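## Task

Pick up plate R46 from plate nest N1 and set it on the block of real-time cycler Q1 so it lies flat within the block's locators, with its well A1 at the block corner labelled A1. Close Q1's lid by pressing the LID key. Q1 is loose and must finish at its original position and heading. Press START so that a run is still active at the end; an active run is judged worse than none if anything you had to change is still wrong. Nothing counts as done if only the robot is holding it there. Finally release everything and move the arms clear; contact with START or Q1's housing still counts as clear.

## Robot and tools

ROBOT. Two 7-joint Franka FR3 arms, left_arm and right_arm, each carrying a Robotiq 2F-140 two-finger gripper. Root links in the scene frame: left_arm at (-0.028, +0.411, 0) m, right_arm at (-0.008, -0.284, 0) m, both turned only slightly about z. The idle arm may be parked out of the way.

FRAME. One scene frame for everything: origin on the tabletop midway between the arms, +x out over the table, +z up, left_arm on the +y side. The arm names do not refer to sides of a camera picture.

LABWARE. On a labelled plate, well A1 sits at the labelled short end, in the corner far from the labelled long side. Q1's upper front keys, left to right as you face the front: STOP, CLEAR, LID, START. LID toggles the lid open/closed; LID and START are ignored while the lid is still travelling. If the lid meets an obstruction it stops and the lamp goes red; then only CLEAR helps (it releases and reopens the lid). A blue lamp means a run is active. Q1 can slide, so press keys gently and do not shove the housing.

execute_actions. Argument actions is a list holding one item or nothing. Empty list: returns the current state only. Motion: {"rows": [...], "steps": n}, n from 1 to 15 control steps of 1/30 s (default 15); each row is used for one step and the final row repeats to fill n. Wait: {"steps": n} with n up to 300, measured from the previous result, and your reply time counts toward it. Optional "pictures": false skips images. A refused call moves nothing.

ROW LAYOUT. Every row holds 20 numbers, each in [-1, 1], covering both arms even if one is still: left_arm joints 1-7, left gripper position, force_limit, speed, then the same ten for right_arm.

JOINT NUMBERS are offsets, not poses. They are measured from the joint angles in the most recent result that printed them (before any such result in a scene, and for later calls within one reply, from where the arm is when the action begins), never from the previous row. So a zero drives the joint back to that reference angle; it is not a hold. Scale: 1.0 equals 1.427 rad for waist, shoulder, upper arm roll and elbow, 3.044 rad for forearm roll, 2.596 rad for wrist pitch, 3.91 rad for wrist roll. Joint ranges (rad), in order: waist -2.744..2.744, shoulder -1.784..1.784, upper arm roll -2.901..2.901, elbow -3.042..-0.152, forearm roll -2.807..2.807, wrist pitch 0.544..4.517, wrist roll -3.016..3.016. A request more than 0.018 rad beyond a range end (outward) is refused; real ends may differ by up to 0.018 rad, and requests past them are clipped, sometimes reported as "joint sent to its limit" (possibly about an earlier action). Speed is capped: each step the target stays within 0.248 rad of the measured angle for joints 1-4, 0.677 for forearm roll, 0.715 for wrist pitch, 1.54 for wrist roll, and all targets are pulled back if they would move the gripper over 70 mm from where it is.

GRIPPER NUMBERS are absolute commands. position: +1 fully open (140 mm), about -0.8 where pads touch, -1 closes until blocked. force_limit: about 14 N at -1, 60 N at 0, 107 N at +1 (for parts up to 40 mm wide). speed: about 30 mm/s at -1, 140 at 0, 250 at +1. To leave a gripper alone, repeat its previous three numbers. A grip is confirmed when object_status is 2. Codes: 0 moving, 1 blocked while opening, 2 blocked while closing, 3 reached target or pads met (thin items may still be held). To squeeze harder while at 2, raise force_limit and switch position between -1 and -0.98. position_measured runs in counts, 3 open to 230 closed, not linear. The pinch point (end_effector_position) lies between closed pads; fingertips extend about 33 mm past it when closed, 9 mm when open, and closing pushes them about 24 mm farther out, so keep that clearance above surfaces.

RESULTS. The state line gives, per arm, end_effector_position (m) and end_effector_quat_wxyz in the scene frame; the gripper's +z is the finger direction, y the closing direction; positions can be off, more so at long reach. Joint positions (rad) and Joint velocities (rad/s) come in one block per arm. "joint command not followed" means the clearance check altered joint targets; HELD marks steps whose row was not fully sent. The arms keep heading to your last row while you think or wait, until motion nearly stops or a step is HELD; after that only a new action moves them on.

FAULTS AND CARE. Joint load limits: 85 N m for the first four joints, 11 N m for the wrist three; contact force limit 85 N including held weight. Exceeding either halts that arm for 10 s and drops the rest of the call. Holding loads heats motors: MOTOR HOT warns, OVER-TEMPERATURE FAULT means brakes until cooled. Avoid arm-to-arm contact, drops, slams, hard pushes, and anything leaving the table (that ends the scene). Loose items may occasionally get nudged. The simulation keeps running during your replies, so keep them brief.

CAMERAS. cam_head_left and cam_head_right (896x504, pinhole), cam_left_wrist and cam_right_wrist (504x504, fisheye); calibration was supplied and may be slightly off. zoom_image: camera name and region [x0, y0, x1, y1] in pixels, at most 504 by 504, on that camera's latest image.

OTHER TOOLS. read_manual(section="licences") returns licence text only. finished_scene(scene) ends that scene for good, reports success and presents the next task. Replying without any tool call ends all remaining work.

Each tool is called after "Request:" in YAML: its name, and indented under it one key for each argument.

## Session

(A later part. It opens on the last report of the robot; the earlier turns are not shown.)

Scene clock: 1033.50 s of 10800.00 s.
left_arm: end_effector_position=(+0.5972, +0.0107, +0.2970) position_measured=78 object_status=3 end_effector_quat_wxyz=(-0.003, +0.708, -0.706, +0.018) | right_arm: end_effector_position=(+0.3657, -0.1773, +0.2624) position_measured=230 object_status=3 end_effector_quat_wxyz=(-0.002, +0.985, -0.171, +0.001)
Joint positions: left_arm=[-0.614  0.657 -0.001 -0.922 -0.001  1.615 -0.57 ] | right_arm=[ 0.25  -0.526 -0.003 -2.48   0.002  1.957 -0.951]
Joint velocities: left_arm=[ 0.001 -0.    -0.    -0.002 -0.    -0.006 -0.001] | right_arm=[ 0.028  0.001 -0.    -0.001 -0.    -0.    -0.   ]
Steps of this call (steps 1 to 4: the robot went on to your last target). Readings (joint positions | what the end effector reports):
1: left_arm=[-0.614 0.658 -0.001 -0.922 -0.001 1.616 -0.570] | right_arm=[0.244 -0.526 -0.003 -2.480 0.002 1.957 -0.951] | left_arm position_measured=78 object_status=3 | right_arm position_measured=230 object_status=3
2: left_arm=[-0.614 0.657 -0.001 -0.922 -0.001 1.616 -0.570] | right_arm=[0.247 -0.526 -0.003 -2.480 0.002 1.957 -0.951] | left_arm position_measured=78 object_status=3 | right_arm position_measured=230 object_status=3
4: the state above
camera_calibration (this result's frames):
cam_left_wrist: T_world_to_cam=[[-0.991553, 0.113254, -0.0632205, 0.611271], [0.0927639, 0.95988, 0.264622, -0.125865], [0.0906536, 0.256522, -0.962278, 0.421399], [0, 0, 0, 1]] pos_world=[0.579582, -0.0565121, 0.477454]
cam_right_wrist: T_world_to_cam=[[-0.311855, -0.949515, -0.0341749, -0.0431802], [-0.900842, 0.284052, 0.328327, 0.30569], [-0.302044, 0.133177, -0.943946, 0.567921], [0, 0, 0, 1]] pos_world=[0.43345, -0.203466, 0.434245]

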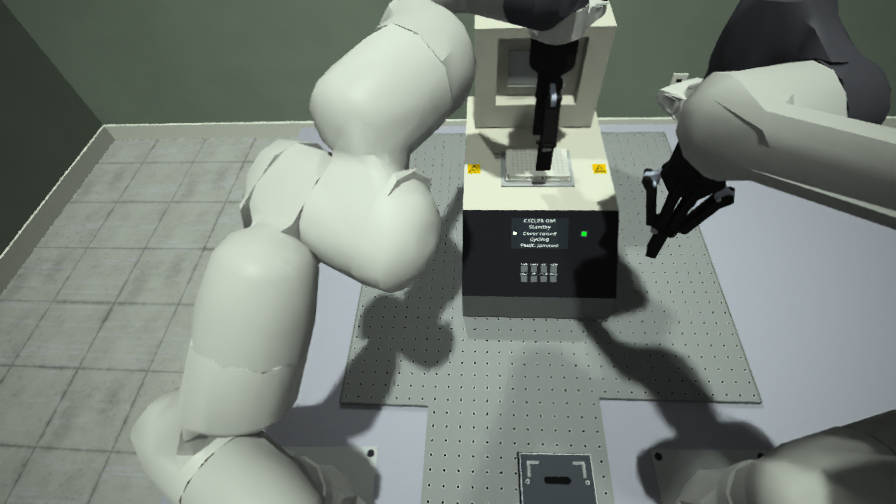

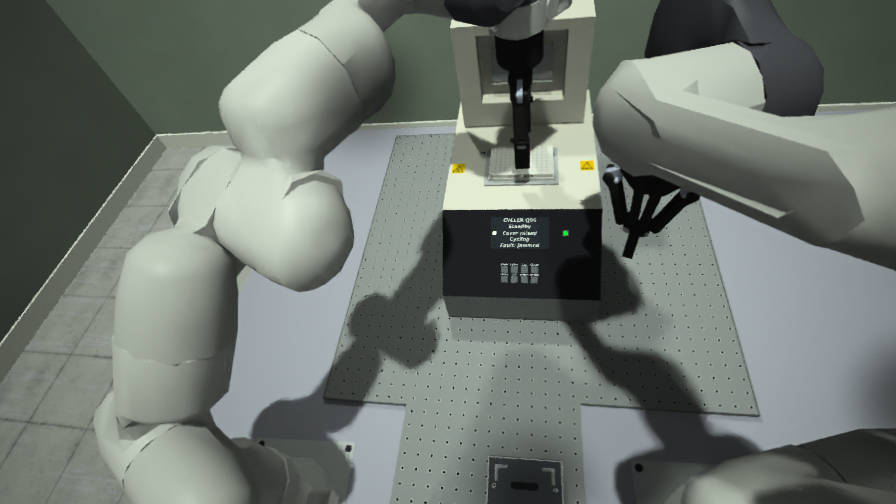

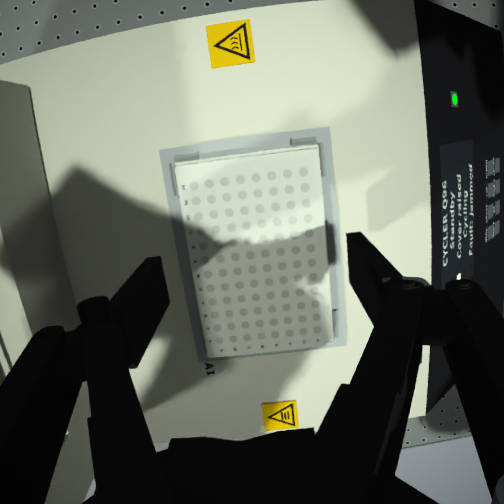

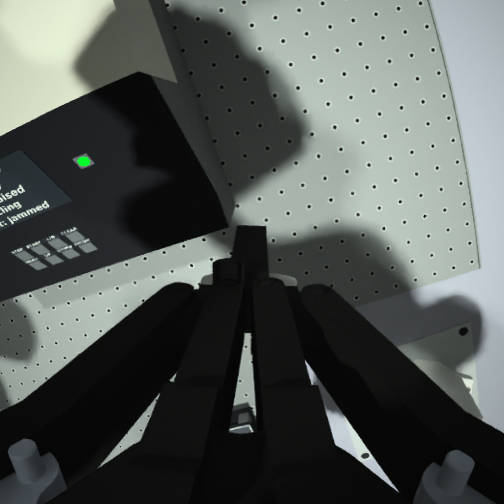

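Request:
execute_actions:
  actions:
    - {"rows":[ [0.0010,-0.008,0,-0.0027,0,0.0020,0,0.4,-0.4,-0.2, 0.0024,0,0,0,0,0,0,-1,-1,0], [0.0037,-0.022,0,-0.0105,0,0.0035,0,0.4,-0.4,-0.2, 0.0092,0,0,0,0,0.0009,0,-1,-1,0], [0.0081,-0.0408,0,-0.0231,0,0.0053,0,0.4,-0.4,-0.2, 0.0198,0,0,0,0,0.0034,0,-1,-1,0], [0.0141,-0.0593,0,-0.0401,0,0.0074,0,0.4,-0.4,-0.2, 0.0337,0.0025,0,0.0009,0,0.0073,0,-1,-1,0], [0.0215,-0.0808,0,-0.0612,0,0.0098,0,0.4,-0.4,-0.2, 0.0501,0.0097,0,0.0035,0,0.0123,0,-1,-1,0], [0.0302,-0.1048,0,-0.0859,0,0.0125,0,0.4,-0.4,-0.2, 0.0687,0.0208,0,0.0076,0,0.0184,0,-1,-1,0], [0.0400,-0.1310,0,-0.1138,0,0.0154,0,0.4,-0.4,-0.2, 0.0887,0.0353,0,0.0130,0,0.0252,0,-1,-1,0], [0.0509,-0.1591,0,-0.1448,0,0.0185,0,0.4,-0.4,-0.2, 0.1096,0.0526,0,0.0193,0,0.0325,0,-1,-1,0], [0.0627,-0.1890,0,-0.1783,0,0.0217,0,0.4,-0.4,-0.2, 0.1308,0.0721,0,0.0264,0,0.0402,0,-1,-1,0], [0.0752,-0.2201,0,-0.2141,0,0.0251,0,0.4,-0.4,-0.2, 0.1517,0.0931,0,0.0341,0,0.0480,0,-1,-1,0], [0.0884,-0.2523,0,-0.2515,0,0.0286,0,0.4,-0.4,-0.2, 0.1717,0.1150,0,0.0422,0,0.0557,0,-1,-1,0], [0.1021,-0.2852,0,-0.2906,0,0.0321,0,0.4,-0.4,-0.2, 0.1903,0.1373,0,0.0503,0,0.0630,0,-1,-1,0], [0.1162,-0.3185,0,-0.3307,0,0.0357,0,0.4,-0.4,-0.2, 0.2067,0.1592,0,0.0584,0,0.0698,0,-1,-1,0], [0.1306,-0.3521,0,-0.3716,0,0.0392,0,0.4,-0.4,-0.2, 0.2206,0.1802,0,0.0661,0,0.0759,0,-1,-1,0], [0.1451,-0.3854,0,-0.4128,0,0.0427,0,0.4,-0.4,-0.2, 0.2312,0.1997,0,0.0732,0,0.0809,0,-1,-1,0] ],"steps":15}
  pictures: false

Request:
execute_actions:
  actions:
    - {"rows":[ [0.0475,-0.1232,0,-0.1394,0,0.0211,0,0.4,-0.4,-0.2, 0.0346,0.0686,0,0.0236,0,0.0378,0,-1,-1,0], [0.0619,-0.1554,0,-0.1803,0,0.0245,0,0.4,-0.4,-0.2, 0.0370,0.0831,0,0.0289,0,0.0403,0,-1,-1,0], [0.0760,-0.1865,0,-0.2204,0,0.0277,0,0.4,-0.4,-0.2, 0.0370,0.0942,0,0.0330,0,0.0420,0,-1,-1,0], [0.0897,-0.2164,0,-0.2595,0,0.0308,0,0.4,-0.4,-0.2, 0.0370,0.1014,0,0.0356,0,0.0430,0,-1,-1,0], [0.1029,-0.2445,0,-0.2969,0,0.0337,0,0.4,-0.4,-0.2, 0.0370,0.1039,0,0.0365,0,0.0430,0,-1,-1,0], [0.1154,-0.2708,0,-0.3327,0,0.0364,0,0.4,-0.4,-0.2, 0.0370,0.1039,0,0.0365,0,0.0430,0,-1,-1,0], [0.1272,-0.2947,0,-0.3662,0,0.0388,0,0.4,-0.4,-0.2, 0.0370,0.1039,0,0.0365,0,0.0420,0,-1,-1,0], [0.1381,-0.3162,0,-0.3972,0,0.0409,0,0.4,-0.4,-0.2, 0.0370,0.1039,0,0.0365,0,0.0412,0,-1,-1,0], [0.1479,-0.3347,0,-0.4251,0,0.0427,0,0.4,-0.4,-0.2, 0.0370,0.1039,0,0.0365,0,0.0412,0,-1,-1,0], [0.1566,-0.3502,0,-0.4498,0,0.0442,0,0.4,-0.4,-0.2, 0.0370,0.1039,0,0.0365,0,0.0412,0,-1,-1,0], [0.1640,-0.3624,0,-0.4709,0,0.0453,0,0.4,-0.4,-0.2, 0.0370,0.1039,0,0.0365,0,0.0412,0,-1,-1,0], [0.1700,-0.3706,0,-0.4879,0,0.0460,0,0.4,-0.4,-0.2, 0.0370,0.1039,0,0.0365,0,0.0412,0,-1,-1,0], [0.1744,-0.3750,0,-0.5005,0,0.0462,0,0.4,-0.4,-0.2, 0.0370,0.1039,0,0.0365,0,0.0412,0,-1,-1,0], [0.1771,-0.3755,0,-0.5083,0,0.0462,0,0.4,-0.4,-0.2, 0.0370,0.1039,0,0.0365,0,0.0412,0,-1,-1,0], [0.1781,-0.3755,0,-0.5110,0,0.0462,0,0.4,-0.4,-0.2, 0.0370,0.1039,0,0.0365,0,0.0412,0,-1,-1,0] ],"steps":15}
  pictures: false

Request:
execute_actions:
  actions:
    - {"steps":5}

Scene clock: 1154.00 s of 10800.00 s.
left_arm: end_effector_position=(+0.5666, +0.1550, +0.3899) position_measured=78 object_status=3 end_effector_quat_wxyz=(-0.013, +0.762, -0.646, +0.044) | right_arm: end_effector_position=(+0.3692, -0.0466, +0.2208) position_measured=230 object_status=3 end_effector_quat_wxyz=(-0.001, +1.000, -0.030, -0.001)
Joint positions: left_arm=[-0.45   0.204 -0.002 -1.391 -0.001  1.686 -0.57 ] | right_arm=[ 0.535 -0.306 -0.004 -2.398  0.001  2.092 -0.951]
Joint velocities: left_arm=[ 0.59  -1.342  0.066 -1.494 -0.     0.166  0.   ] | right_arm=[ 0.597  0.873  0.049  0.278 -0.     0.446  0.   ]
Steps of this call (steps 1 to 30: the robot went on to your last target; steps 31 to 90: nothing new was sent; then 117.00 s passed at rest; steps 91 to 105: all 15 steps of this action). Readings (joint positions | what the end effector reports):
91: left_arm=[-0.614 0.656 -0.001 -0.923 -0.001 1.614 -0.570] | right_arm=[0.252 -0.526 -0.003 -2.480 0.002 1.957 -0.951] | left_arm position_measured=78 object_status=3 | right_arm position_measured=230 object_status=3
92: left_arm=[-0.614 0.651 -0.001 -0.929 -0.001 1.615 -0.570] | right_arm=[0.254 -0.526 -0.004 -2.480 0.002 1.957 -0.951] | left_arm position_measured=78 object_status=3 | right_arm position_measured=230 object_status=3
94: left_arm=[-0.609 0.626 -0.002 -0.953 -0.001 1.619 -0.570] | right_arm=[0.270 -0.526 -0.005 -2.480 0.002 1.960 -0.951] | left_arm position_measured=78 object_status=3 | right_arm position_measured=230 object_status=3
98: left_arm=[-0.576 0.514 -0.005 -1.059 -0.001 1.635 -0.570] | right_arm=[0.350 -0.493 -0.007 -2.466 0.001 1.989 -0.951] | left_arm position_measured=78 object_status=3 | right_arm position_measured=230 object_status=3
105: the state above

Scene clock: 1154.50 s of 10800.00 s.
left_arm: end_effector_position=(+0.4332, +0.3370, +0.3505) position_measured=78 object_status=3 end_effector_quat_wxyz=(-0.004, +0.837, -0.547, +0.012) | right_arm: end_effector_position=(+0.3845, -0.0071, +0.1839) position_measured=230 object_status=3 end_effector_quat_wxyz=(-0.001, +1.000, -0.004, -0.000)
Joint positions: left_arm=[-0.206 -0.321  0.002 -2.084 -0.001  1.788 -0.57 ] | right_arm=[ 0.586 -0.159 -0.002 -2.349  0.001  2.19  -0.951]
Joint velocities: left_arm=[ 0.151 -0.134  0.    -0.465 -0.001  0.064 -0.001] | right_arm=[-0.001  0.    -0.002  0.002  0.     0.03   0.   ]
Steps of this call (steps 1 to 15: all 15 steps of this action). Readings (joint positions | what the end effector reports):
1: left_arm=[-0.428 0.151 -0.002 -1.454 -0.001 1.696 -0.570] | right_arm=[0.553 -0.275 -0.002 -2.388 0.001 2.109 -0.951] | left_arm position_measured=78 object_status=3 | right_arm position_measured=230 object_status=3
2: left_arm=[-0.406 0.098 -0.001 -1.516 -0.001 1.705 -0.570] | right_arm=[0.566 -0.246 -0.001 -2.378 0.001 2.124 -0.951] | left_arm position_measured=78 object_status=3 | right_arm position_measured=230 object_status=3
4: left_arm=[-0.363 -0.006 0.001 -1.634 -0.001 1.723 -0.570] | right_arm=[0.580 -0.199 -0.000 -2.364 0.001 2.148 -0.951] | left_arm position_measured=78 object_status=3 | right_arm position_measured=230 object_status=3
8: left_arm=[-0.287 -0.179 0.002 -1.847 -0.001 1.755 -0.570] | right_arm=[0.586 -0.161 -0.001 -2.354 0.001 2.174 -0.951] | left_arm position_measured=78 object_status=3 | right_arm position_measured=230 object_status=3
15: the state above

Scene clock: 1154.67 s of 10800.00 s.
left_arm: end_effector_position=(+0.4262, +0.3415, +0.3381) position_measured=78 object_status=3 end_effector_quat_wxyz=(-0.001, +0.839, -0.544, +0.003) | right_arm: end_effector_position=(+0.3854, -0.0065, +0.1842) position_measured=230 object_status=3 end_effector_quat_wxyz=(-0.002, +1.000, -0.004, +0.001)
Joint positions: left_arm=[-0.198 -0.326  0.001 -2.116 -0.001  1.796 -0.57 ] | right_arm=[ 0.586 -0.159 -0.002 -2.348  0.001  2.193 -0.951]
Joint velocities: left_arm=[ 0.006 -0.015 -0.016 -0.048 -0.001  0.033 -0.   ] | right_arm=[0.001 0.001 0.    0.001 0.    0.012 0.   ]
Steps of this call (steps 1 to 5: the robot went on to your last target). Readings (joint positions | what the end effector reports):
1: left_arm=[-0.203 -0.324 0.002 -2.096 -0.001 1.790 -0.570] | right_arm=[0.586 -0.159 -0.002 -2.349 0.001 2.191 -0.951] | left_arm position_measured=78 object_status=3 | right_arm position_measured=230 object_status=3
2: left_arm=[-0.200 -0.325 0.002 -2.105 -0.001 1.792 -0.570] | right_arm=[0.586 -0.159 -0.002 -2.349 0.001 2.192 -0.951] | left_arm position_measured=78 object_status=3 | right_arm position_measured=230 object_status=3
4: left_arm=[-0.198 -0.326 0.002 -2.114 -0.001 1.795 -0.570] | right_arm=[0.586 -0.159 -0.002 -2.348 0.001 2.193 -0.951] | left_arm position_measured=78 object_status=3 | right_arm position_measured=230 object_status=3
5: the state above
camera_calibration (this result's frames):
cam_left_wrist: T_world_to_cam=[[-0.953584, -0.298866, -0.0368393, 0.522518], [-0.297054, 0.91356, 0.27779, -0.260938], [-0.049367, 0.275839, -0.959935, 0.443921], [0, 0, 0, 1]] pos_world=[0.442667, 0.272095, 0.517871]
cam_right_wrist: T_world_to_cam=[[0.019377, -0.999264, -0.0331122, -0.0057604], [-0.944534, -0.0291552, 0.327117, 0.315575], [-0.327841, 0.0249371, -0.944404, 0.48664], [0, 0, 0, 1]] pos_world=[0.457723, -0.00869087, 0.356164]

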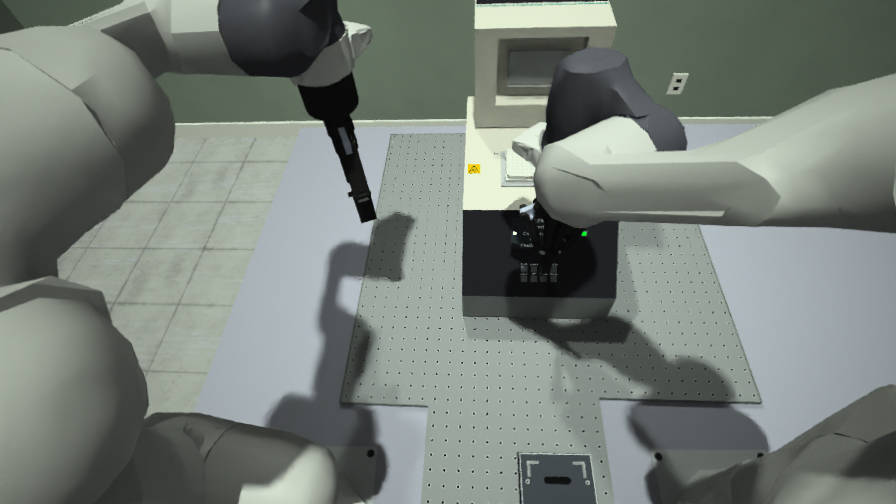

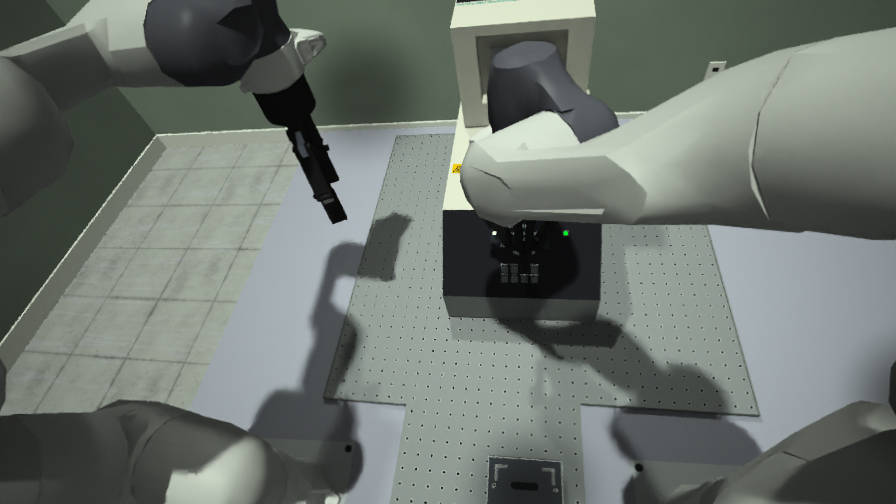

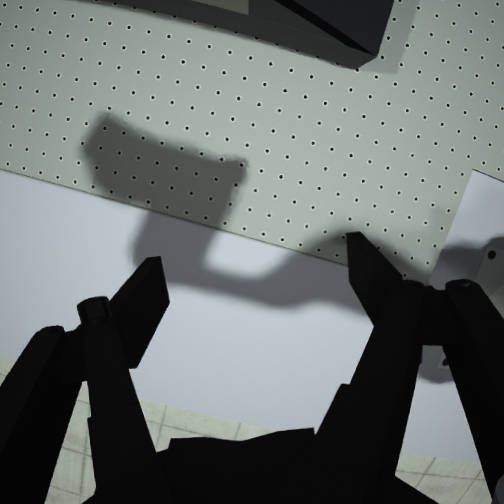

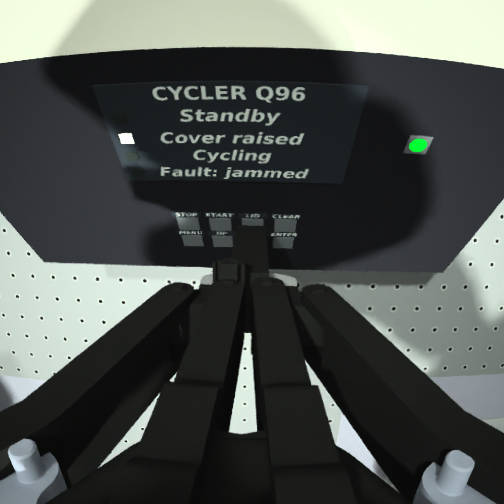

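Request:
execute_actions:
  actions: []

Scene clock: 1174.57 s of 10800.00 s.
left_arm: end_effector_position=(+0.4274, +0.3407, +0.3391) position_measured=78 object_status=3 end_effector_quat_wxyz=(-0.003, +0.839, -0.545, +0.007) | right_arm: end_effector_position=(+0.3859, -0.0061, +0.1844) position_measured=230 object_status=3 end_effector_quat_wxyz=(-0.002, +1.000, -0.004, +0.002)
Joint positions: left_arm=[-0.198 -0.33  -0.001 -2.118 -0.001  1.802 -0.57 ] | right_arm=[ 0.586 -0.159 -0.002 -2.348  0.001  2.195 -0.951]
Joint velocities: left_arm=[ 0.001 -0.001 -0.     0.001 -0.002 -0.001  0.002] | right_arm=[-0.    -0.001 -0.001  0.001  0.001 -0.    -0.001]
Steps of this call (steps 1 to 30: the robot went on to your last target; steps 31 to 90: nothing new was sent; then 16.90 s passed at rest). Readings (joint positions | what the end effector reports):
1: left_arm=[-0.198 -0.327 0.001 -2.117 -0.001 1.797 -0.570] | right_arm=[0.586 -0.159 -0.002 -2.348 0.001 2.193 -0.951] | left_arm position_measured=78 object_status=3 | right_arm position_measured=230 object_status=3
2: left_arm=[-0.198 -0.328 0.000 -2.117 -0.001 1.798 -0.570] | right_arm=[0.586 -0.159 -0.002 -2.348 0.001 2.194 -0.951] | left_arm position_measured=78 object_status=3 | right_arm position_measured=230 object_status=3
4: left_arm=[-0.198 -0.329 -0.000 -2.118 -0.001 1.799 -0.570] | right_arm=[0.586 -0.159 -0.002 -2.348 0.001 2.194 -0.951] | left_arm position_measured=78 object_status=3 | right_arm position_measured=230 object_status=3
8: left_arm=[-0.198 -0.330 -0.001 -2.118 -0.001 1.801 -0.570] | right_arm=[0.586 -0.159 -0.002 -2.348 0.001 2.195 -0.951] | left_arm position_measured=78 object_status=3 | right_arm position_measured=230 object_status=3
90: the state above
All arms were judged still, so your last target was given up. Only a new action makes them travel on or press farther. Fingers that are still opening or closing keep moving.
camera_calibration (this result's frames):
cam_left_wrist: T_world_to_cam=[[-0.953684, -0.297601, -0.0438137, 0.525415], [-0.29789, 0.914117, 0.275048, -0.259], [-0.0418037, 0.27536, -0.960432, 0.442187], [0, 0, 0, 1]] pos_world=[0.442411, 0.27136, 0.518948]
cam_right_wrist: T_world_to_cam=[[0.019412, -0.999225, -0.0342565, -0.00518635], [-0.945071, -0.0295201, 0.32553, 0.316525], [-0.326289, 0.0260557, -0.944911, 0.486537], [0, 0, 0, 1]] pos_world=[0.45799, -0.00851553, 0.356518]

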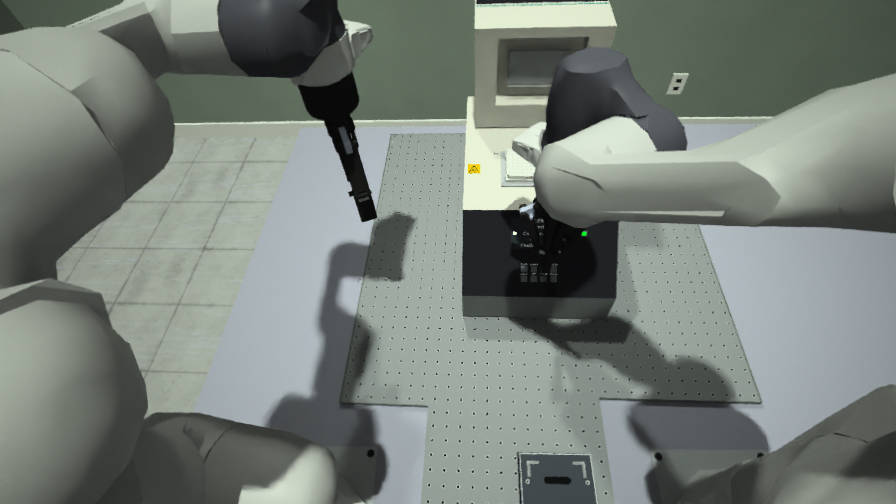

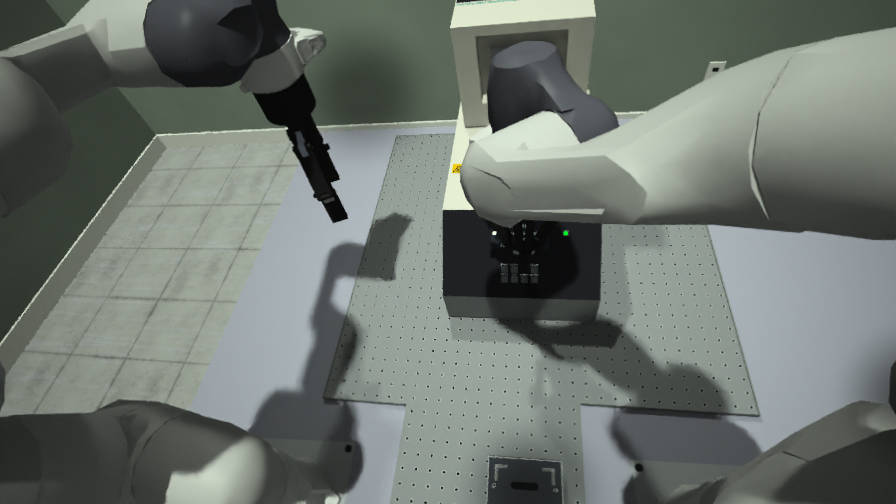

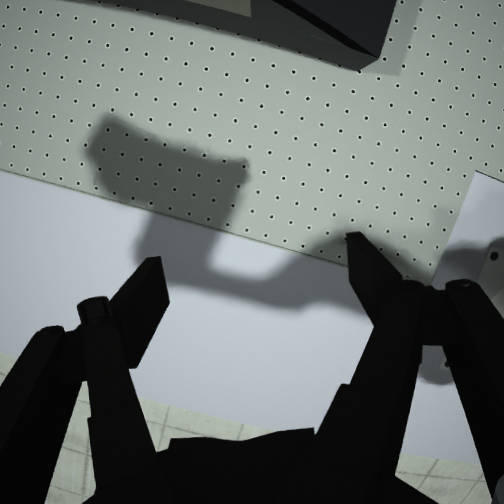

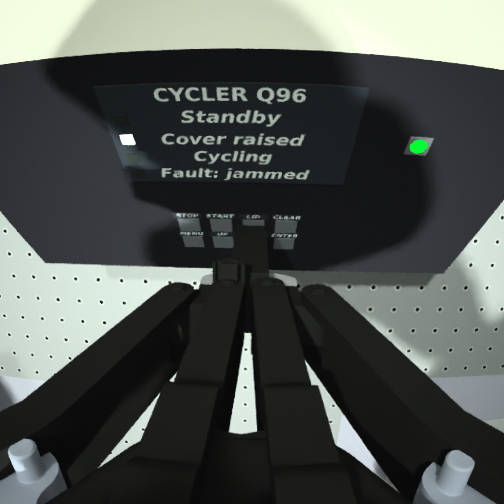

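Request:
execute_actions:
  actions:
    - {"rows": [[0,0,0,0,0,0,0,0.4,-0.4,-0.2,0.001,0.0005,0,-0.002,0,0.002,0,-1,-1,0],[0,0,0,0,0,0,0,0.4,-0.4,-0.2,0.002,0.0015,0,-0.004,0,0.004,0,-1,-1,0],[0,0,0,0,0,0,0,0.4,-0.4,-0.2,0.003,0.0025,0,-0.006,0,0.006,0,-1,-1,0],[0,0,0,0,0,0,0,0.4,-0.4,-0.2,0.004,0.0037,0,-0.008,0,0.0075,0,-1,-1,0],[0,0,0,0,0,0,0,0.4,-0.4,-0.2,0.0047,0.005,0,-0.0098,0,0.0085,0,-1,-1,0],[0,0,0,0,0,0,0,0.4,-0.4,-0.2,0.0052,0.0062,0,-0.0112,0,0.0088,0,-1,-1,0],[0,0,0,0,0,0,0,0.4,-0.4,-0.2,0.0052,0.0072,0,-0.012,0,0.0088,0,-1,-1,0],[0,0,0,0,0,0,0,0.4,-0.4,-0.2,0.0052,0.0077,0,-0.0122,0,0.0086,0,-1,-1,0]], "steps": 15}

Scene clock: 1191.67 s of 10800.00 s.
left_arm: end_effector_position=(+0.4274, +0.3407, +0.3390) position_measured=78 object_status=3 end_effector_quat_wxyz=(-0.003, +0.839, -0.545, +0.007) | right_arm: end_effector_position=(+0.3814, -0.0061, +0.1745) position_measured=230 object_status=3 end_effector_quat_wxyz=(+0.000, +1.000, -0.001, -0.002)
Joint positions: left_arm=[-0.197 -0.33  -0.001 -2.118 -0.001  1.803 -0.57 ] | right_arm=[ 0.592 -0.149 -0.002 -2.364  0.001  2.211 -0.951]
Joint velocities: left_arm=[-0.     0.002 -0.    -0.001 -0.    -0.    -0.002] | right_arm=[ 0.001 -0.001 -0.001 -0.    -0.     0.009 -0.001]
Steps of this call (steps 1 to 90: nothing new was sent; then 13.60 s passed at rest; steps 91 to 105: all 15 steps of this action). Readings (joint positions | what the end effector reports):
91: left_arm=[-0.197 -0.330 -0.001 -2.118 -0.001 1.803 -0.570] | right_arm=[0.586 -0.159 -0.002 -2.348 0.001 2.195 -0.951] | left_arm position_measured=78 object_status=3 | right_arm position_measured=230 object_status=3
92: left_arm=[-0.197 -0.330 -0.001 -2.118 -0.001 1.803 -0.570] | right_arm=[0.587 -0.159 -0.002 -2.349 0.001 2.196 -0.951] | left_arm position_measured=78 object_status=3 | right_arm position_measured=230 object_status=3
94: left_arm=[-0.197 -0.330 -0.001 -2.118 -0.001 1.803 -0.570] | right_arm=[0.588 -0.158 -0.002 -2.352 0.001 2.200 -0.951] | left_arm position_measured=78 object_status=3 | right_arm position_measured=230 object_status=3
98: left_arm=[-0.197 -0.330 -0.001 -2.118 -0.001 1.803 -0.570] | right_arm=[0.591 -0.153 -0.002 -2.361 0.001 2.207 -0.951] | left_arm position_measured=78 object_status=3 | right_arm position_measured=230 object_status=3
105: the state above
camera_calibration (this result's frames):
cam_left_wrist: T_world_to_cam=[[-0.953685, -0.297596, -0.0438257, 0.525406], [-0.297888, 0.914113, 0.275065, -0.259003], [-0.0417965, 0.27538, -0.960426, 0.442154], [0, 0, 0, 1]] pos_world=[0.442398, 0.271356, 0.518925]
cam_right_wrist: T_world_to_cam=[[0.0247417, -0.999258, -0.0295065, -0.00821168], [-0.942635, -0.0331483, 0.332176, 0.313403], [-0.332907, 0.0195953, -0.942756, 0.477809], [0, 0, 0, 1]] pos_world=[0.454694, -0.00717962, 0.34611]

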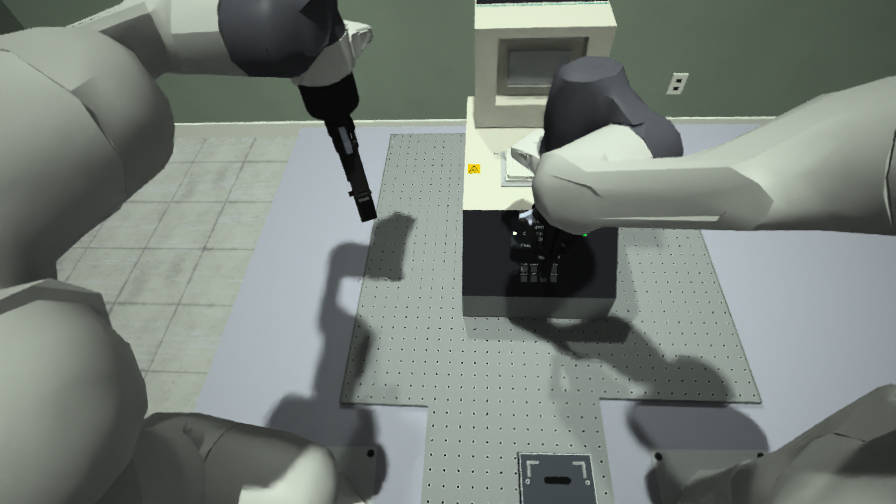

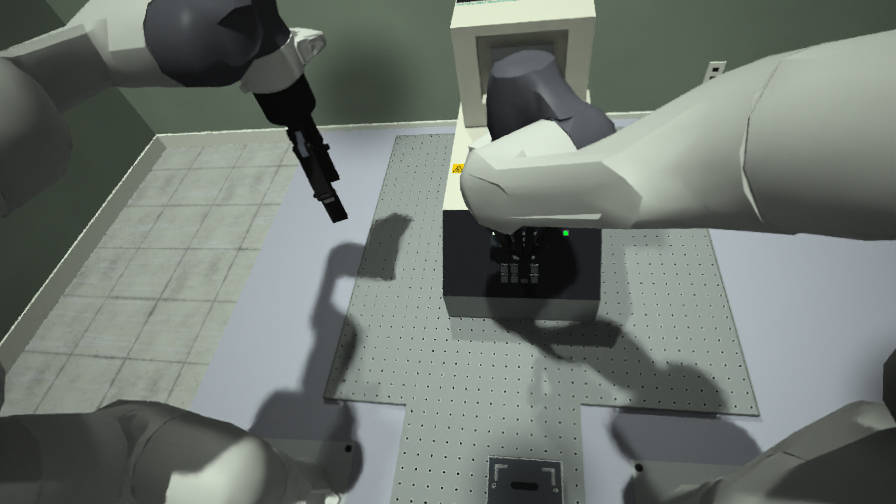

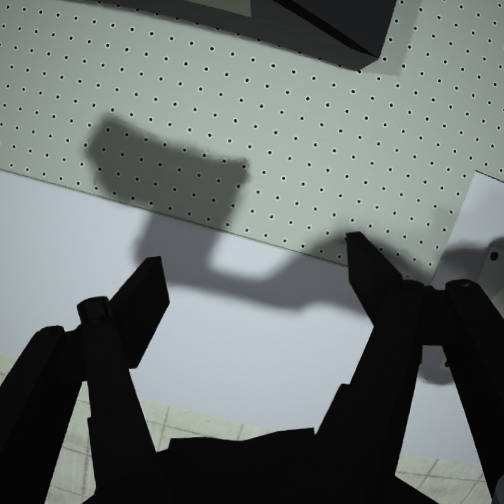

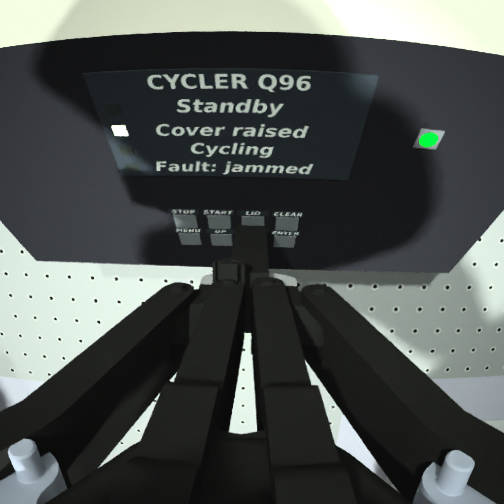

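Request:
execute_actions:
  actions:
    - {"rows": [[0,0,0,0,0,0,0,0.4,-0.4,-0.2,0,0.001,0,-0.001,0,0.005,0,-1,-1,0],[0,0,0,0,0,0,0,0.4,-0.4,-0.2,0,0.002,0,-0.002,0,0.0065,0,-1,-1,0],[0,0,0,0,0,0,0,0.4,-0.4,-0.2,0,0.003,0,-0.0029,0,0.008,0,-1,-1,0],[0,0,0,0,0,0,0,0.4,-0.4,-0.2,0,0.004,0,-0.0039,0,0.0095,0,-1,-1,0],[0,0,0,0,0,0,0,0.4,-0.4,-0.2,0,0.005,0,-0.0049,0,0.011,0,-1,-1,0],[0,0,0,0,0,0,0,0.4,-0.4,-0.2,0,0.006,0,-0.0058,0,0.0122,0,-1,-1,0],[0,0,0,0,0,0,0,0.4,-0.4,-0.2,0,0.007,0,-0.0068,0,0.0133,0,-1,-1,0],[0,0,0,0,0,0,0,0.4,-0.4,-0.2,0,0.008,0,-0.0078,0,0.0142,0,-1,-1,0],[0,0,0,0,0,0,0,0.4,-0.4,-0.2,0,0.009,0,-0.0087,0,0.0147,0,-1,-1,0],[0,0,0,0,0,0,0,0.4,-0.4,-0.2,0,0.010,0,-0.0097,0,0.0142,0,-1,-1,0],[0,0,0,0,0,0,0,0.4,-0.4,-0.2,0,0.010,0,-0.0097,0,0.013,0,-1,-1,0]], "steps": 15}
  pictures: false

Request:
execute_actions:
  actions:
    - {"rows": [[0,0,0,0,0,0,0,0.4,-0.4,-0.2,0,-0.001,0,0.001,0,-0.004,0,-1,-1,0],[0,0,0,0,0,0,0,0.4,-0.4,-0.2,0,-0.003,0,0.0028,0,-0.007,0,-1,-1,0],[0,0,0,0,0,0,0,0.4,-0.4,-0.2,0,-0.0055,0,0.0052,0,-0.010,0,-1,-1,0],[0,0,0,0,0,0,0,0.4,-0.4,-0.2,0,-0.008,0,0.0076,0,-0.013,0,-1,-1,0],[0,0,0,0,0,0,0,0.4,-0.4,-0.2,0,-0.0105,0,0.010,0,-0.016,0,-1,-1,0],[0,0,0,0,0,0,0,0.4,-0.4,-0.2,0,-0.013,0,0.0124,0,-0.0185,0,-1,-1,0],[0,0,0,0,0,0,0,0.4,-0.4,-0.2,0,-0.0155,0,0.0147,0,-0.0205,0,-1,-1,0],[0,0,0,0,0,0,0,0.4,-0.4,-0.2,0,-0.0175,0,0.0166,0,-0.022,0,-1,-1,0],[0,0,0,0,0,0,0,0.4,-0.4,-0.2,0,-0.019,0,0.018,0,-0.0225,0,-1,-1,0],[0,0,0,0,0,0,0,0.4,-0.4,-0.2,0,-0.020,0,0.019,0,-0.022,0,-1,-1,0]], "steps": 15}

Scene clock: 1231.57 s of 10800.00 s.
left_arm: end_effector_position=(+0.4274, +0.3407, +0.3390) position_measured=78 object_status=3 end_effector_quat_wxyz=(-0.003, +0.839, -0.545, +0.007) | right_arm: end_effector_position=(+0.3833, -0.0047, +0.1682) position_measured=230 object_status=3 end_effector_quat_wxyz=(-0.002, +1.000, -0.001, +0.001)
Joint positions: left_arm=[-0.197 -0.33  -0.001 -2.118 -0.001  1.803 -0.57 ] | right_arm=[ 0.592 -0.14  -0.002 -2.373  0.001  2.237 -0.951]
Joint velocities: left_arm=[-0.001  0.001  0.     0.001  0.002 -0.001  0.001] | right_arm=[ 0.    -0.     0.    -0.001 -0.001  0.     0.   ]
Steps of this call (steps 1 to 15: the robot went on to your last target; steps 16 to 90: nothing new was sent; then 36.40 s passed at rest; steps 91 to 105: all 15 steps of this action). Readings (joint positions | what the end effector reports):
91: left_arm=[-0.197 -0.330 -0.001 -2.118 -0.001 1.803 -0.570] | right_arm=[0.592 -0.149 -0.002 -2.364 0.001 2.214 -0.951] | left_arm position_measured=78 object_status=3 | right_arm position_measured=230 object_status=3
92: left_arm=[-0.197 -0.330 -0.001 -2.118 -0.001 1.803 -0.570] | right_arm=[0.592 -0.149 -0.002 -2.364 0.001 2.216 -0.951] | left_arm position_measured=78 object_status=3 | right_arm position_measured=230 object_status=3
94: left_arm=[-0.197 -0.330 -0.001 -2.118 -0.001 1.803 -0.570] | right_arm=[0.592 -0.148 -0.002 -2.365 0.001 2.220 -0.951] | left_arm position_measured=78 object_status=3 | right_arm position_measured=230 object_status=3
98: left_arm=[-0.197 -0.330 -0.001 -2.118 -0.001 1.803 -0.570] | right_arm=[0.592 -0.143 -0.002 -2.369 0.001 2.231 -0.951] | left_arm position_measured=78 object_status=3 | right_arm position_measured=230 object_status=3
105: the state above

Scene clock: 1232.07 s of 10800.00 s.
left_arm: end_effector_position=(+0.4274, +0.3407, +0.3390) position_measured=78 object_status=3 end_effector_quat_wxyz=(-0.003, +0.839, -0.545, +0.007) | right_arm: end_effector_position=(+0.3844, -0.0038, +0.1885) position_measured=230 object_status=3 end_effector_quat_wxyz=(-0.003, +1.000, -0.001, +0.004)
Joint positions: left_arm=[-0.197 -0.33  -0.001 -2.118 -0.001  1.803 -0.57 ] | right_arm=[ 0.592 -0.167 -0.002 -2.347  0.001  2.19  -0.951]
Joint velocities: left_arm=[ 0.    -0.001 -0.    -0.001 -0.     0.    -0.001] | right_arm=[ 0.001  0.001 -0.     0.001 -0.    -0.034 -0.001]
Steps of this call (steps 1 to 15: all 15 steps of this action). Readings (joint positions | what the end effector reports):
1: left_arm=[-0.197 -0.330 -0.001 -2.118 -0.001 1.803 -0.570] | right_arm=[0.592 -0.140 -0.002 -2.372 0.001 2.236 -0.951] | left_arm position_measured=78 object_status=3 | right_arm position_measured=230 object_status=3
2: left_arm=[-0.197 -0.330 -0.001 -2.118 -0.001 1.803 -0.570] | right_arm=[0.592 -0.141 -0.002 -2.372 0.001 2.233 -0.951] | left_arm position_measured=78 object_status=3 | right_arm position_measured=230 object_status=3
4: left_arm=[-0.197 -0.330 -0.001 -2.118 -0.001 1.803 -0.570] | right_arm=[0.592 -0.143 -0.002 -2.369 0.001 2.226 -0.951] | left_arm position_measured=78 object_status=3 | right_arm position_measured=230 object_status=3
8: left_arm=[-0.197 -0.330 -0.001 -2.118 -0.001 1.803 -0.570] | right_arm=[0.592 -0.155 -0.002 -2.358 0.001 2.206 -0.951] | left_arm position_measured=78 object_status=3 | right_arm position_measured=230 object_status=3
15: the state above
camera_calibration (this result's frames):
cam_left_wrist: T_world_to_cam=[[-0.953686, -0.297596, -0.0438257, 0.525405], [-0.297888, 0.914113, 0.275065, -0.259003], [-0.0417965, 0.27538, -0.960426, 0.442154], [0, 0, 0, 1]] pos_world=[0.442398, 0.271356, 0.518925]
cam_right_wrist: T_world_to_cam=[[0.0252357, -0.999003, -0.036834, -0.00445583], [-0.946086, -0.035769, 0.321935, 0.314927], [-0.322932, 0.0267239, -0.946045, 0.48872], [0, 0, 0, 1]] pos_world=[0.455884, -0.00624729, 0.360801]

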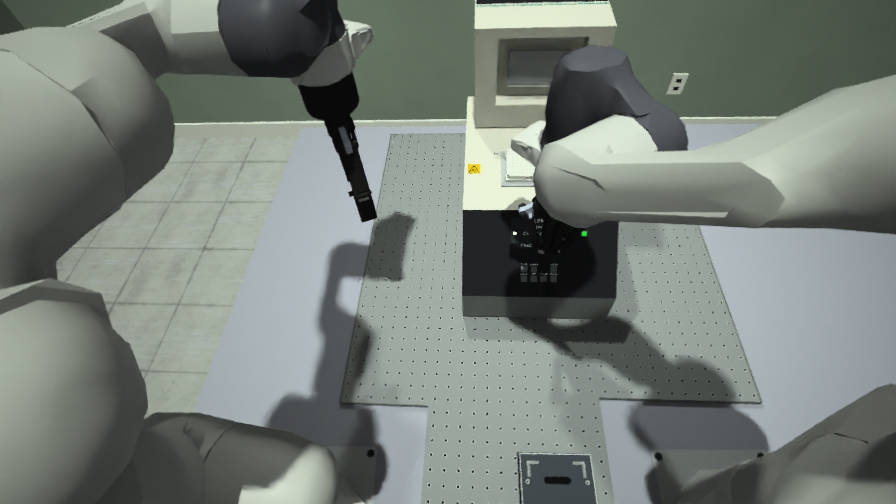

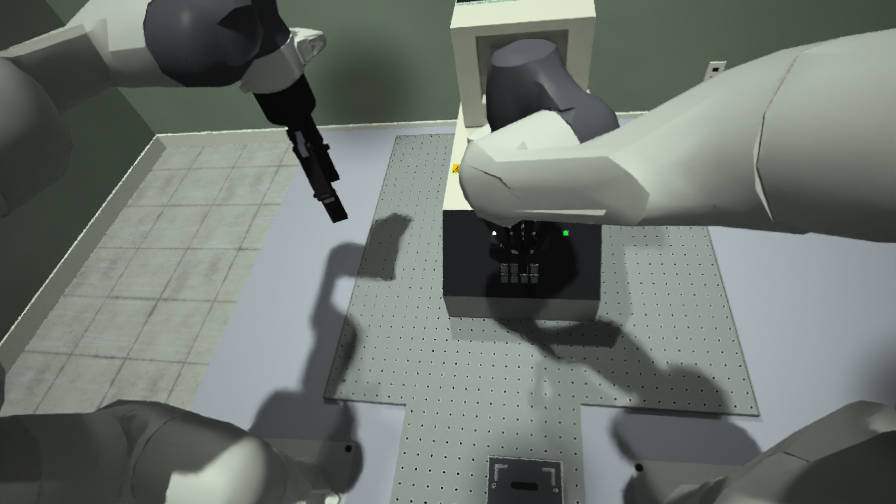

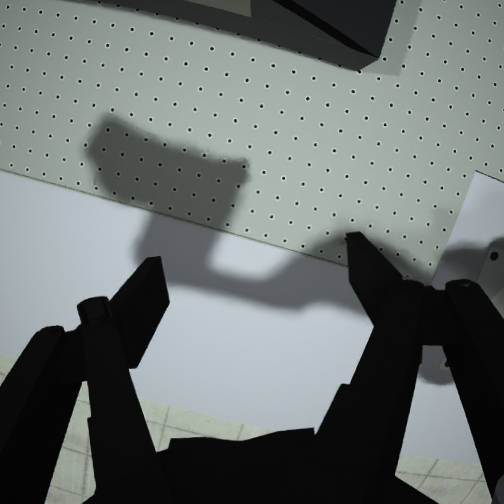

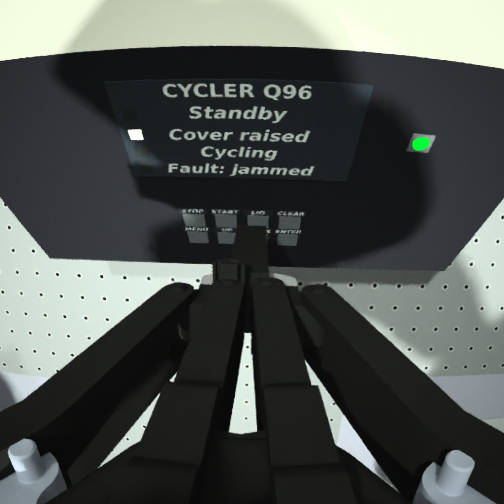

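Request:
execute_actions:
  actions: []

Scene clock: 1234.50 s of 10800.00 s.
left_arm: end_effector_position=(+0.4274, +0.3407, +0.3390) position_measured=78 object_status=3 end_effector_quat_wxyz=(-0.003, +0.839, -0.545, +0.007) | right_arm: end_effector_position=(+0.3829, -0.0049, +0.1879) position_measured=230 object_status=3 end_effector_quat_wxyz=(-0.002, +1.000, -0.001, +0.001)
Joint positions: left_arm=[-0.197 -0.33  -0.001 -2.118 -0.001  1.803 -0.57 ] | right_arm=[ 0.592 -0.167 -0.002 -2.347  0.001  2.184 -0.951]
Joint velocities: left_arm=[-0.     0.002 -0.001  0.001 -0.001  0.001  0.001] | right_arm=[-0.    -0.    -0.001  0.001  0.     0.     0.002]
Steps of this call (steps 1 to 15: the robot went on to your last target; steps 16 to 73: nothing new was sent). Readings (joint positions | what the end effector reports):
1: left_arm=[-0.197 -0.330 -0.001 -2.118 -0.001 1.803 -0.570] | right_arm=[0.592 -0.167 -0.002 -2.347 0.001 2.189 -0.951] | left_arm position_measured=78 object_status=3 | right_arm position_measured=230 object_status=3
2: left_arm=[-0.197 -0.330 -0.001 -2.118 -0.001 1.803 -0.570] | right_arm=[0.592 -0.167 -0.002 -2.347 0.001 2.188 -0.951] | left_arm position_measured=78 object_status=3 | right_arm position_measured=230 object_status=3
4: left_arm=[-0.197 -0.330 -0.001 -2.118 -0.001 1.803 -0.570] | right_arm=[0.592 -0.167 -0.002 -2.347 0.001 2.187 -0.951] | left_arm position_measured=78 object_status=3 | right_arm position_measured=230 object_status=3
8: left_arm=[-0.197 -0.330 -0.001 -2.118 -0.001 1.803 -0.570] | right_arm=[0.592 -0.167 -0.002 -2.347 0.001 2.185 -0.951] | left_arm position_measured=78 object_status=3 | right_arm position_measured=230 object_status=3
73: the state above
All arms were judged still, so your last target was given up. Only a new action makes them travel on or press farther. Fingers that are still opening or closing keep moving.
camera_calibration (this result's frames):
cam_left_wrist: T_world_to_cam=[[-0.953685, -0.297596, -0.0438257, 0.525406], [-0.297888, 0.914113, 0.275065, -0.259003], [-0.0417965, 0.27538, -0.960426, 0.442154], [0, 0, 0, 1]] pos_world=[0.442398, 0.271356, 0.518925]
cam_right_wrist: T_world_to_cam=[[0.0250716, -0.999126, -0.033456, -0.0061214], [-0.944489, -0.0346406, 0.326711, 0.312078], [-0.327585, 0.0234076, -0.944532, 0.489211], [0, 0, 0, 1]] pos_world=[0.455166, -0.00675674, 0.359911]

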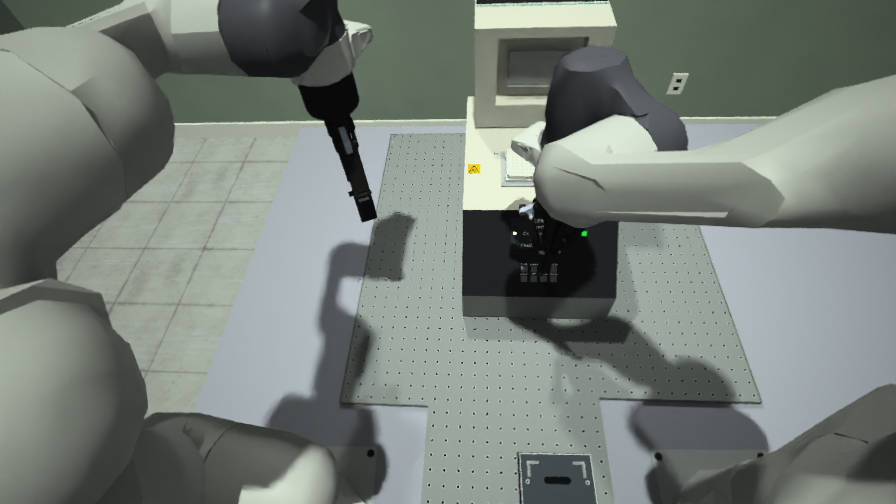

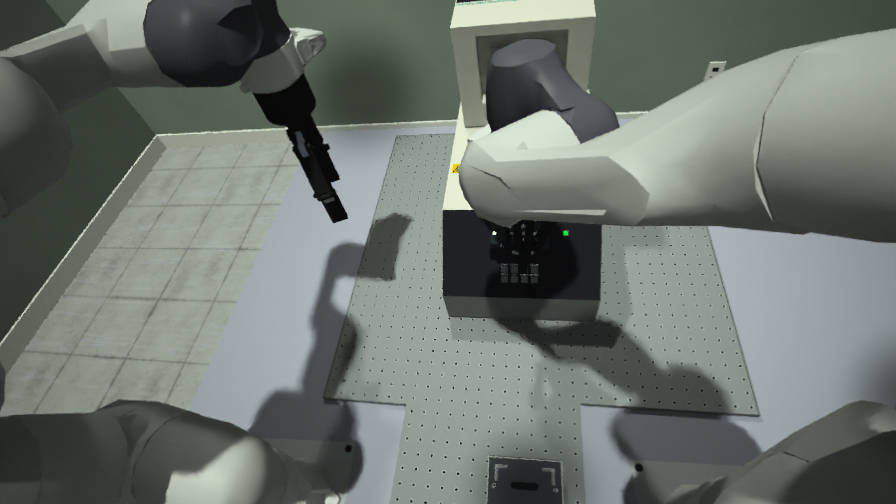

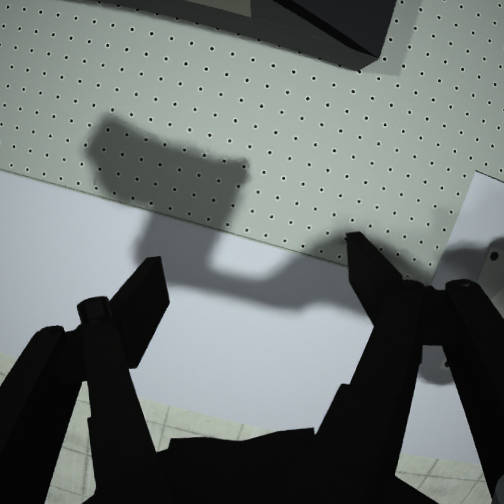

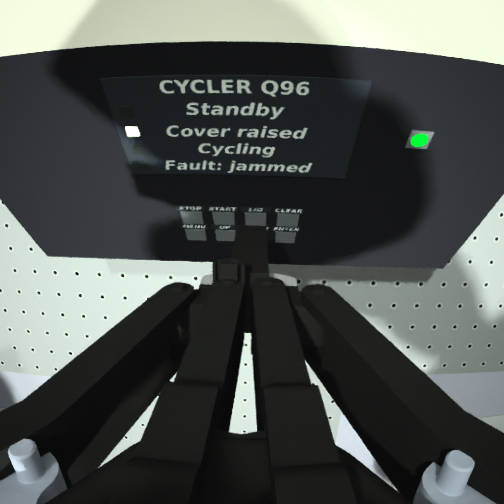

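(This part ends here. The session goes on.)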